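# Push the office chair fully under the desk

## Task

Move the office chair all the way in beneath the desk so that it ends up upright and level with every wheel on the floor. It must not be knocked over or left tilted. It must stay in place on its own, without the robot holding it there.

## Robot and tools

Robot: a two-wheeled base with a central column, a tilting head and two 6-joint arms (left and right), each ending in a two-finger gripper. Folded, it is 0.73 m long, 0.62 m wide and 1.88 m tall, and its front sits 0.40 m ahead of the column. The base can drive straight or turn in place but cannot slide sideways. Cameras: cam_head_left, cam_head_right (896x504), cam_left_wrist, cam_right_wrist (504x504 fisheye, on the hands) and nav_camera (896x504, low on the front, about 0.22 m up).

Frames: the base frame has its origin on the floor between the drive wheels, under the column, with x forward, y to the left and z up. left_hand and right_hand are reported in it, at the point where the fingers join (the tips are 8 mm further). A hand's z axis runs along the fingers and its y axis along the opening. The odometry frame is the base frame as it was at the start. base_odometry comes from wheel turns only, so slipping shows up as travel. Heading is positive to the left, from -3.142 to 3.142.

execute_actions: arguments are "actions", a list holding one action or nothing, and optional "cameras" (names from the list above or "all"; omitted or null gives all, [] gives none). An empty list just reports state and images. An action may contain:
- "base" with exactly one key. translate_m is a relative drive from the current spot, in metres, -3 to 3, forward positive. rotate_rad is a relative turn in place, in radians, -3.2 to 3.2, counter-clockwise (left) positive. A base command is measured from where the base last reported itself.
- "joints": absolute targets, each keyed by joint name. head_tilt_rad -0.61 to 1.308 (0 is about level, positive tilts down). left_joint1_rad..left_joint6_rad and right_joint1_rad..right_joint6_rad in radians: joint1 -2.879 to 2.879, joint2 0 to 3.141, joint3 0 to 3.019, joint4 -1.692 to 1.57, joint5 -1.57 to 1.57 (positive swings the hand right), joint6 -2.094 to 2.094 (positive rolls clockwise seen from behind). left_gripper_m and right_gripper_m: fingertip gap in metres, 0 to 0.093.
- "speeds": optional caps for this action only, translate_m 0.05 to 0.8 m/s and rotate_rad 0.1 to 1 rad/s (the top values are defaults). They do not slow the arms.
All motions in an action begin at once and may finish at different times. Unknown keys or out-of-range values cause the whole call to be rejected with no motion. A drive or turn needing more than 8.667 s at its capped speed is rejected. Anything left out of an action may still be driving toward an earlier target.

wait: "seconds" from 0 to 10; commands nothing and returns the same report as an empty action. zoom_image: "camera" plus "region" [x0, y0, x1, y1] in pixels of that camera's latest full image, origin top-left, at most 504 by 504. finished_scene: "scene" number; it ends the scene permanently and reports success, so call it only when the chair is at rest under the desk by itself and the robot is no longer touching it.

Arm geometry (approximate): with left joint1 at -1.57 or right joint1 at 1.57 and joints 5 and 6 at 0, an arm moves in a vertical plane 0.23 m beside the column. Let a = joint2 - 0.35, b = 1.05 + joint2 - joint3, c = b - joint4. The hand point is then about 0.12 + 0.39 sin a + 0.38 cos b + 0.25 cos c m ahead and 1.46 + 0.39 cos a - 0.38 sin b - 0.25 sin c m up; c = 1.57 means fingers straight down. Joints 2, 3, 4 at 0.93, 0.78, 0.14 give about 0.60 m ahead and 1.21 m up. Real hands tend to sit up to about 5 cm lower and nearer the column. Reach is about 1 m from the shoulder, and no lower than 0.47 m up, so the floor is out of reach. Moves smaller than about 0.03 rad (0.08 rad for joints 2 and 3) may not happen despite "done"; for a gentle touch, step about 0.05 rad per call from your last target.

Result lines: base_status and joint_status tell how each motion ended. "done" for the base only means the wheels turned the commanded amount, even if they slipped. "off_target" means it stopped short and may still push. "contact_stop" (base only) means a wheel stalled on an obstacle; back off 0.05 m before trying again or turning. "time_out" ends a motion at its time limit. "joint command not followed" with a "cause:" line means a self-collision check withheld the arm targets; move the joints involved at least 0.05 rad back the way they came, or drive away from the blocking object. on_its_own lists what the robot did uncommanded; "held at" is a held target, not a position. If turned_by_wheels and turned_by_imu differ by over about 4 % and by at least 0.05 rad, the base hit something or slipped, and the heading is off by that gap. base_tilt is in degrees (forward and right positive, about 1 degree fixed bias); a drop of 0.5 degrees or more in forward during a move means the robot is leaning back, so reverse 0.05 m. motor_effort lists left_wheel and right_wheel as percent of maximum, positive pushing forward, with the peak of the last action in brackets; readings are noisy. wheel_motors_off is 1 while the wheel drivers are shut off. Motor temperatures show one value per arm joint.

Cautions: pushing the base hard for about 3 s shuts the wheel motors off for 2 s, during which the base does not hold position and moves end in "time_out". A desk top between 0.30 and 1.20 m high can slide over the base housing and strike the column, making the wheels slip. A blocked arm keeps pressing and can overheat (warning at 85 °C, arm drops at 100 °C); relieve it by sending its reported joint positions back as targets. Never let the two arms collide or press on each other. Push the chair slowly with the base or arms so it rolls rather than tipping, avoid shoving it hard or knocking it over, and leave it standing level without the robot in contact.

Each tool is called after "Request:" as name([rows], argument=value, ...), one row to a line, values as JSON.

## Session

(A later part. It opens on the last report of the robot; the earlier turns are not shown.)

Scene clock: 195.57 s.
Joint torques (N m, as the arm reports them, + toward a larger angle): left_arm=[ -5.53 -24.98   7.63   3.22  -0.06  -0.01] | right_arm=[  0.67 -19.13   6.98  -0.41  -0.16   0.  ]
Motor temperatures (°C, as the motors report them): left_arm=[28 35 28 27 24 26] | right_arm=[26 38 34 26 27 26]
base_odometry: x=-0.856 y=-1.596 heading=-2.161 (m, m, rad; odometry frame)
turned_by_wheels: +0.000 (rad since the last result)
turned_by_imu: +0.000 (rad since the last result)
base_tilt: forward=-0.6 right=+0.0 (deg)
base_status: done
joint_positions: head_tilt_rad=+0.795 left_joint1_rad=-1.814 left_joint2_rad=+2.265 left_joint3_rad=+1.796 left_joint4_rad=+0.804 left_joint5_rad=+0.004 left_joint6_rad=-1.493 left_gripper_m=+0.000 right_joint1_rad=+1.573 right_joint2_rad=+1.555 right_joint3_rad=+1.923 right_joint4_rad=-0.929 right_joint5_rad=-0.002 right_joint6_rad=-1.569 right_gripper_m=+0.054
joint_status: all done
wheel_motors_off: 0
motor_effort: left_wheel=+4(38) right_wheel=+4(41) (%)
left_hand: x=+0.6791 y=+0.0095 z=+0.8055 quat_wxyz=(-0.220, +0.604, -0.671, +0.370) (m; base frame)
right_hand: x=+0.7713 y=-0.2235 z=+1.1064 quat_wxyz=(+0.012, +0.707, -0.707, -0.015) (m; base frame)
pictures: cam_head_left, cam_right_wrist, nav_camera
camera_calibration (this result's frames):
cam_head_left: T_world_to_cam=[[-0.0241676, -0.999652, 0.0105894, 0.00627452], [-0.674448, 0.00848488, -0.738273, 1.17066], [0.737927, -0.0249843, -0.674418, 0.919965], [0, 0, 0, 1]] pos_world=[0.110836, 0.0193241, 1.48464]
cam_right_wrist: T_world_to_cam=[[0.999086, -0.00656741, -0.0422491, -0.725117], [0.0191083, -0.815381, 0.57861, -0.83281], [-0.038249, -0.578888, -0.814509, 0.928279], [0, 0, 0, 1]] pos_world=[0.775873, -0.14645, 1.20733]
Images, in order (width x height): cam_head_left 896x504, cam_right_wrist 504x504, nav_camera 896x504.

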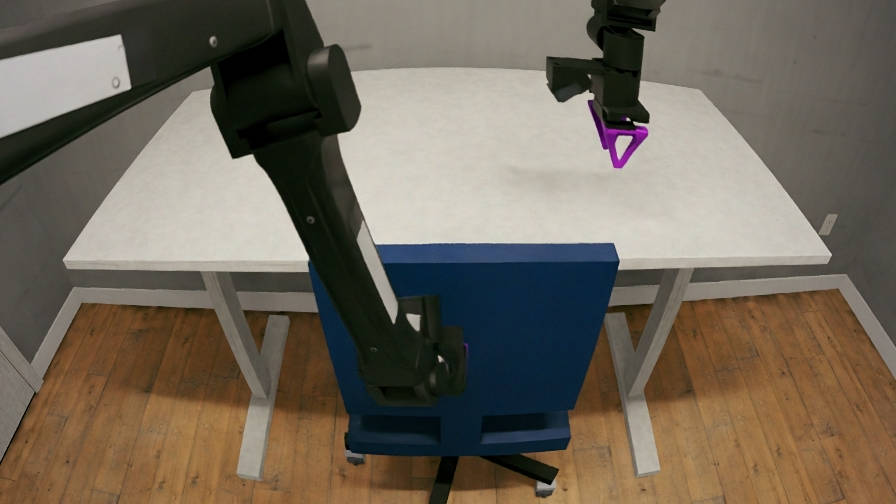

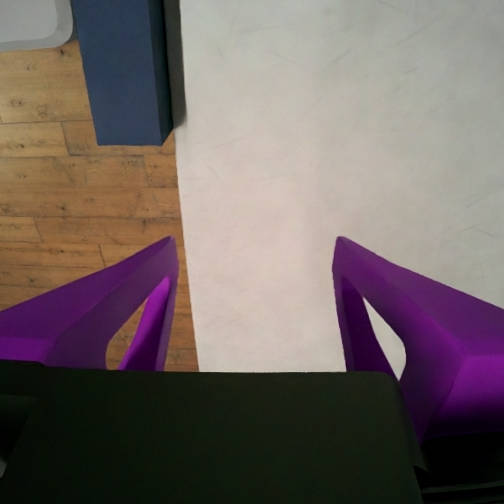

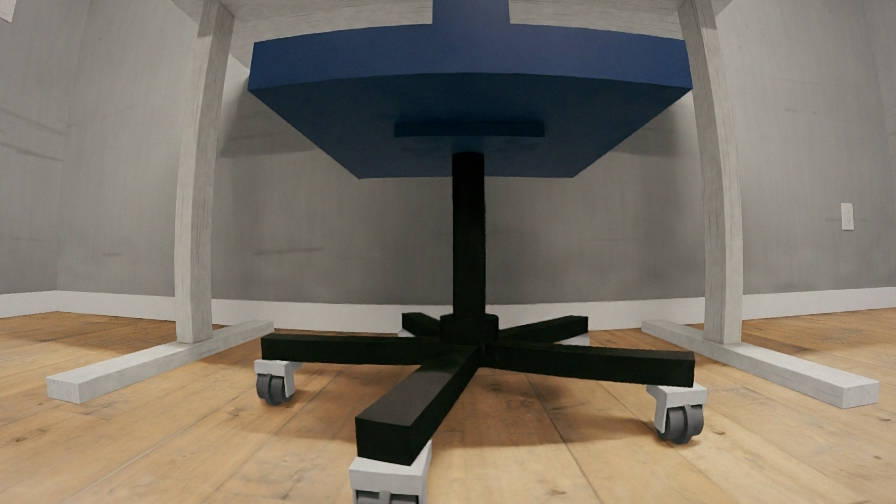

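The backrest is flush against the desk edge, so I'm backing off.

Request:
execute_actions([
  {"base": {"translate_m": -0.2}},
], cameras=["cam_head_left", "cam_right_wrist", "nav_camera"])

Scene clock: 201.70 s.
Joint torques (N m, as the arm reports them, + toward a larger angle): left_arm=[ -6.13 -19.45   4.18   2.94  -0.1   -0.01] | right_arm=[  0.6  -19.2    7.25  -0.43  -0.15   0.01]
Motor temperatures (°C, as the motors report them): left_arm=[28 36 28 27 24 26] | right_arm=[26 38 34 26 27 26]
base_odometry: x=-0.744 y=-1.430 heading=-2.160 (m, m, rad; odometry frame)
turned_by_wheels: +0.001 (rad since the last result)
turned_by_imu: +0.001 (rad since the last result)
base_tilt: forward=-0.6 right=-0.1 (deg)
base_status: done
joint_positions: head_tilt_rad=+0.795 left_joint1_rad=-1.814 left_joint2_rad=+2.155 left_joint3_rad=+1.868 left_joint4_rad=+0.819 left_joint5_rad=+0.004 left_joint6_rad=-1.493 left_gripper_m=+0.000 right_joint1_rad=+1.573 right_joint2_rad=+1.555 right_joint3_rad=+1.920 right_joint4_rad=-0.930 right_joint5_rad=-0.002 right_joint6_rad=-1.568 right_gripper_m=+0.054
joint_status: not commanded
wheel_motors_off: 0
motor_effort: left_wheel=+1(45) right_wheel=-2(41) (%)
left_hand: x=+0.7883 y=+0.0152 z=+0.8952 quat_wxyz=(-0.283, +0.582, -0.630, +0.430) (m; base frame)
right_hand: x=+0.7699 y=-0.2235 z=+1.1056 quat_wxyz=(+0.013, +0.707, -0.707, -0.016) (m; base frame)
pictures: cam_head_left, cam_right_wrist, nav_camera
camera_calibration (this result's frames):
cam_head_left: T_world_to_cam=[[-0.0241677, -0.999652, 0.0105892, 0.00627484], [-0.674442, 0.00848488, -0.738279, 1.17067], [0.737932, -0.0249843, -0.674412, 0.919955], [0, 0, 0, 1]] pos_world=[0.110837, 0.0193241, 1.48464]
cam_right_wrist: T_world_to_cam=[[0.998949, -0.00694216, -0.0452993, -0.720364], [0.0205697, -0.815377, 0.578565, -0.833418], [-0.0409525, -0.578889, -0.814377, 0.929541], [0, 0, 0, 1]] pos_world=[0.774817, -0.14645, 1.20655]
Images, in order (width x height): cam_head_left 896x504, cam_right_wrist 504x504, nav_camera 896x504.

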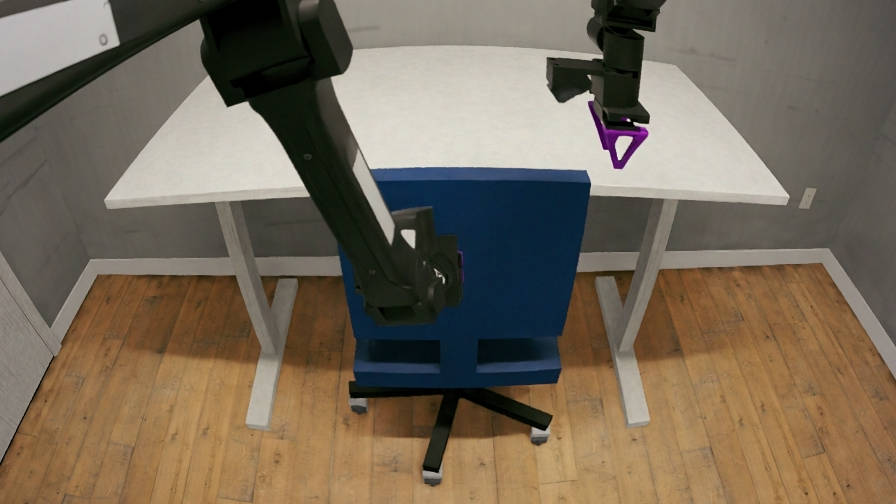

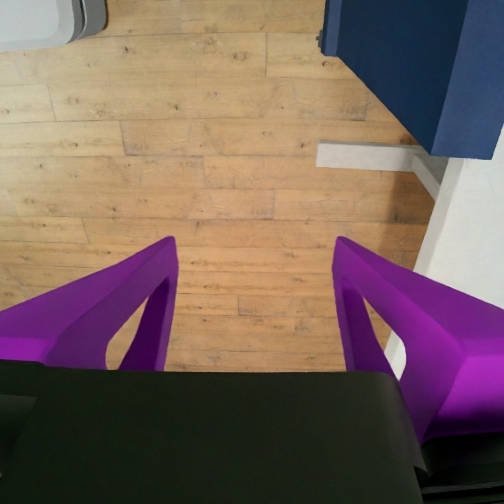

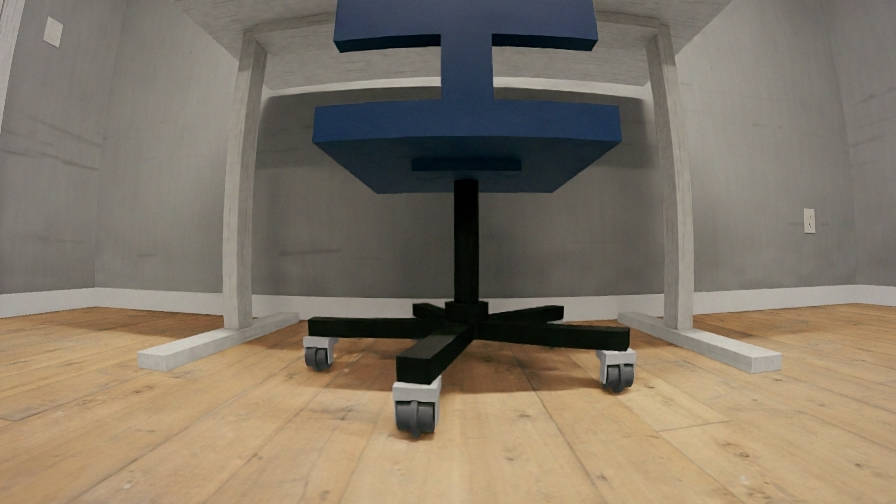

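Request:
finished_scene(scene=2)

The scene is finished: the task was done.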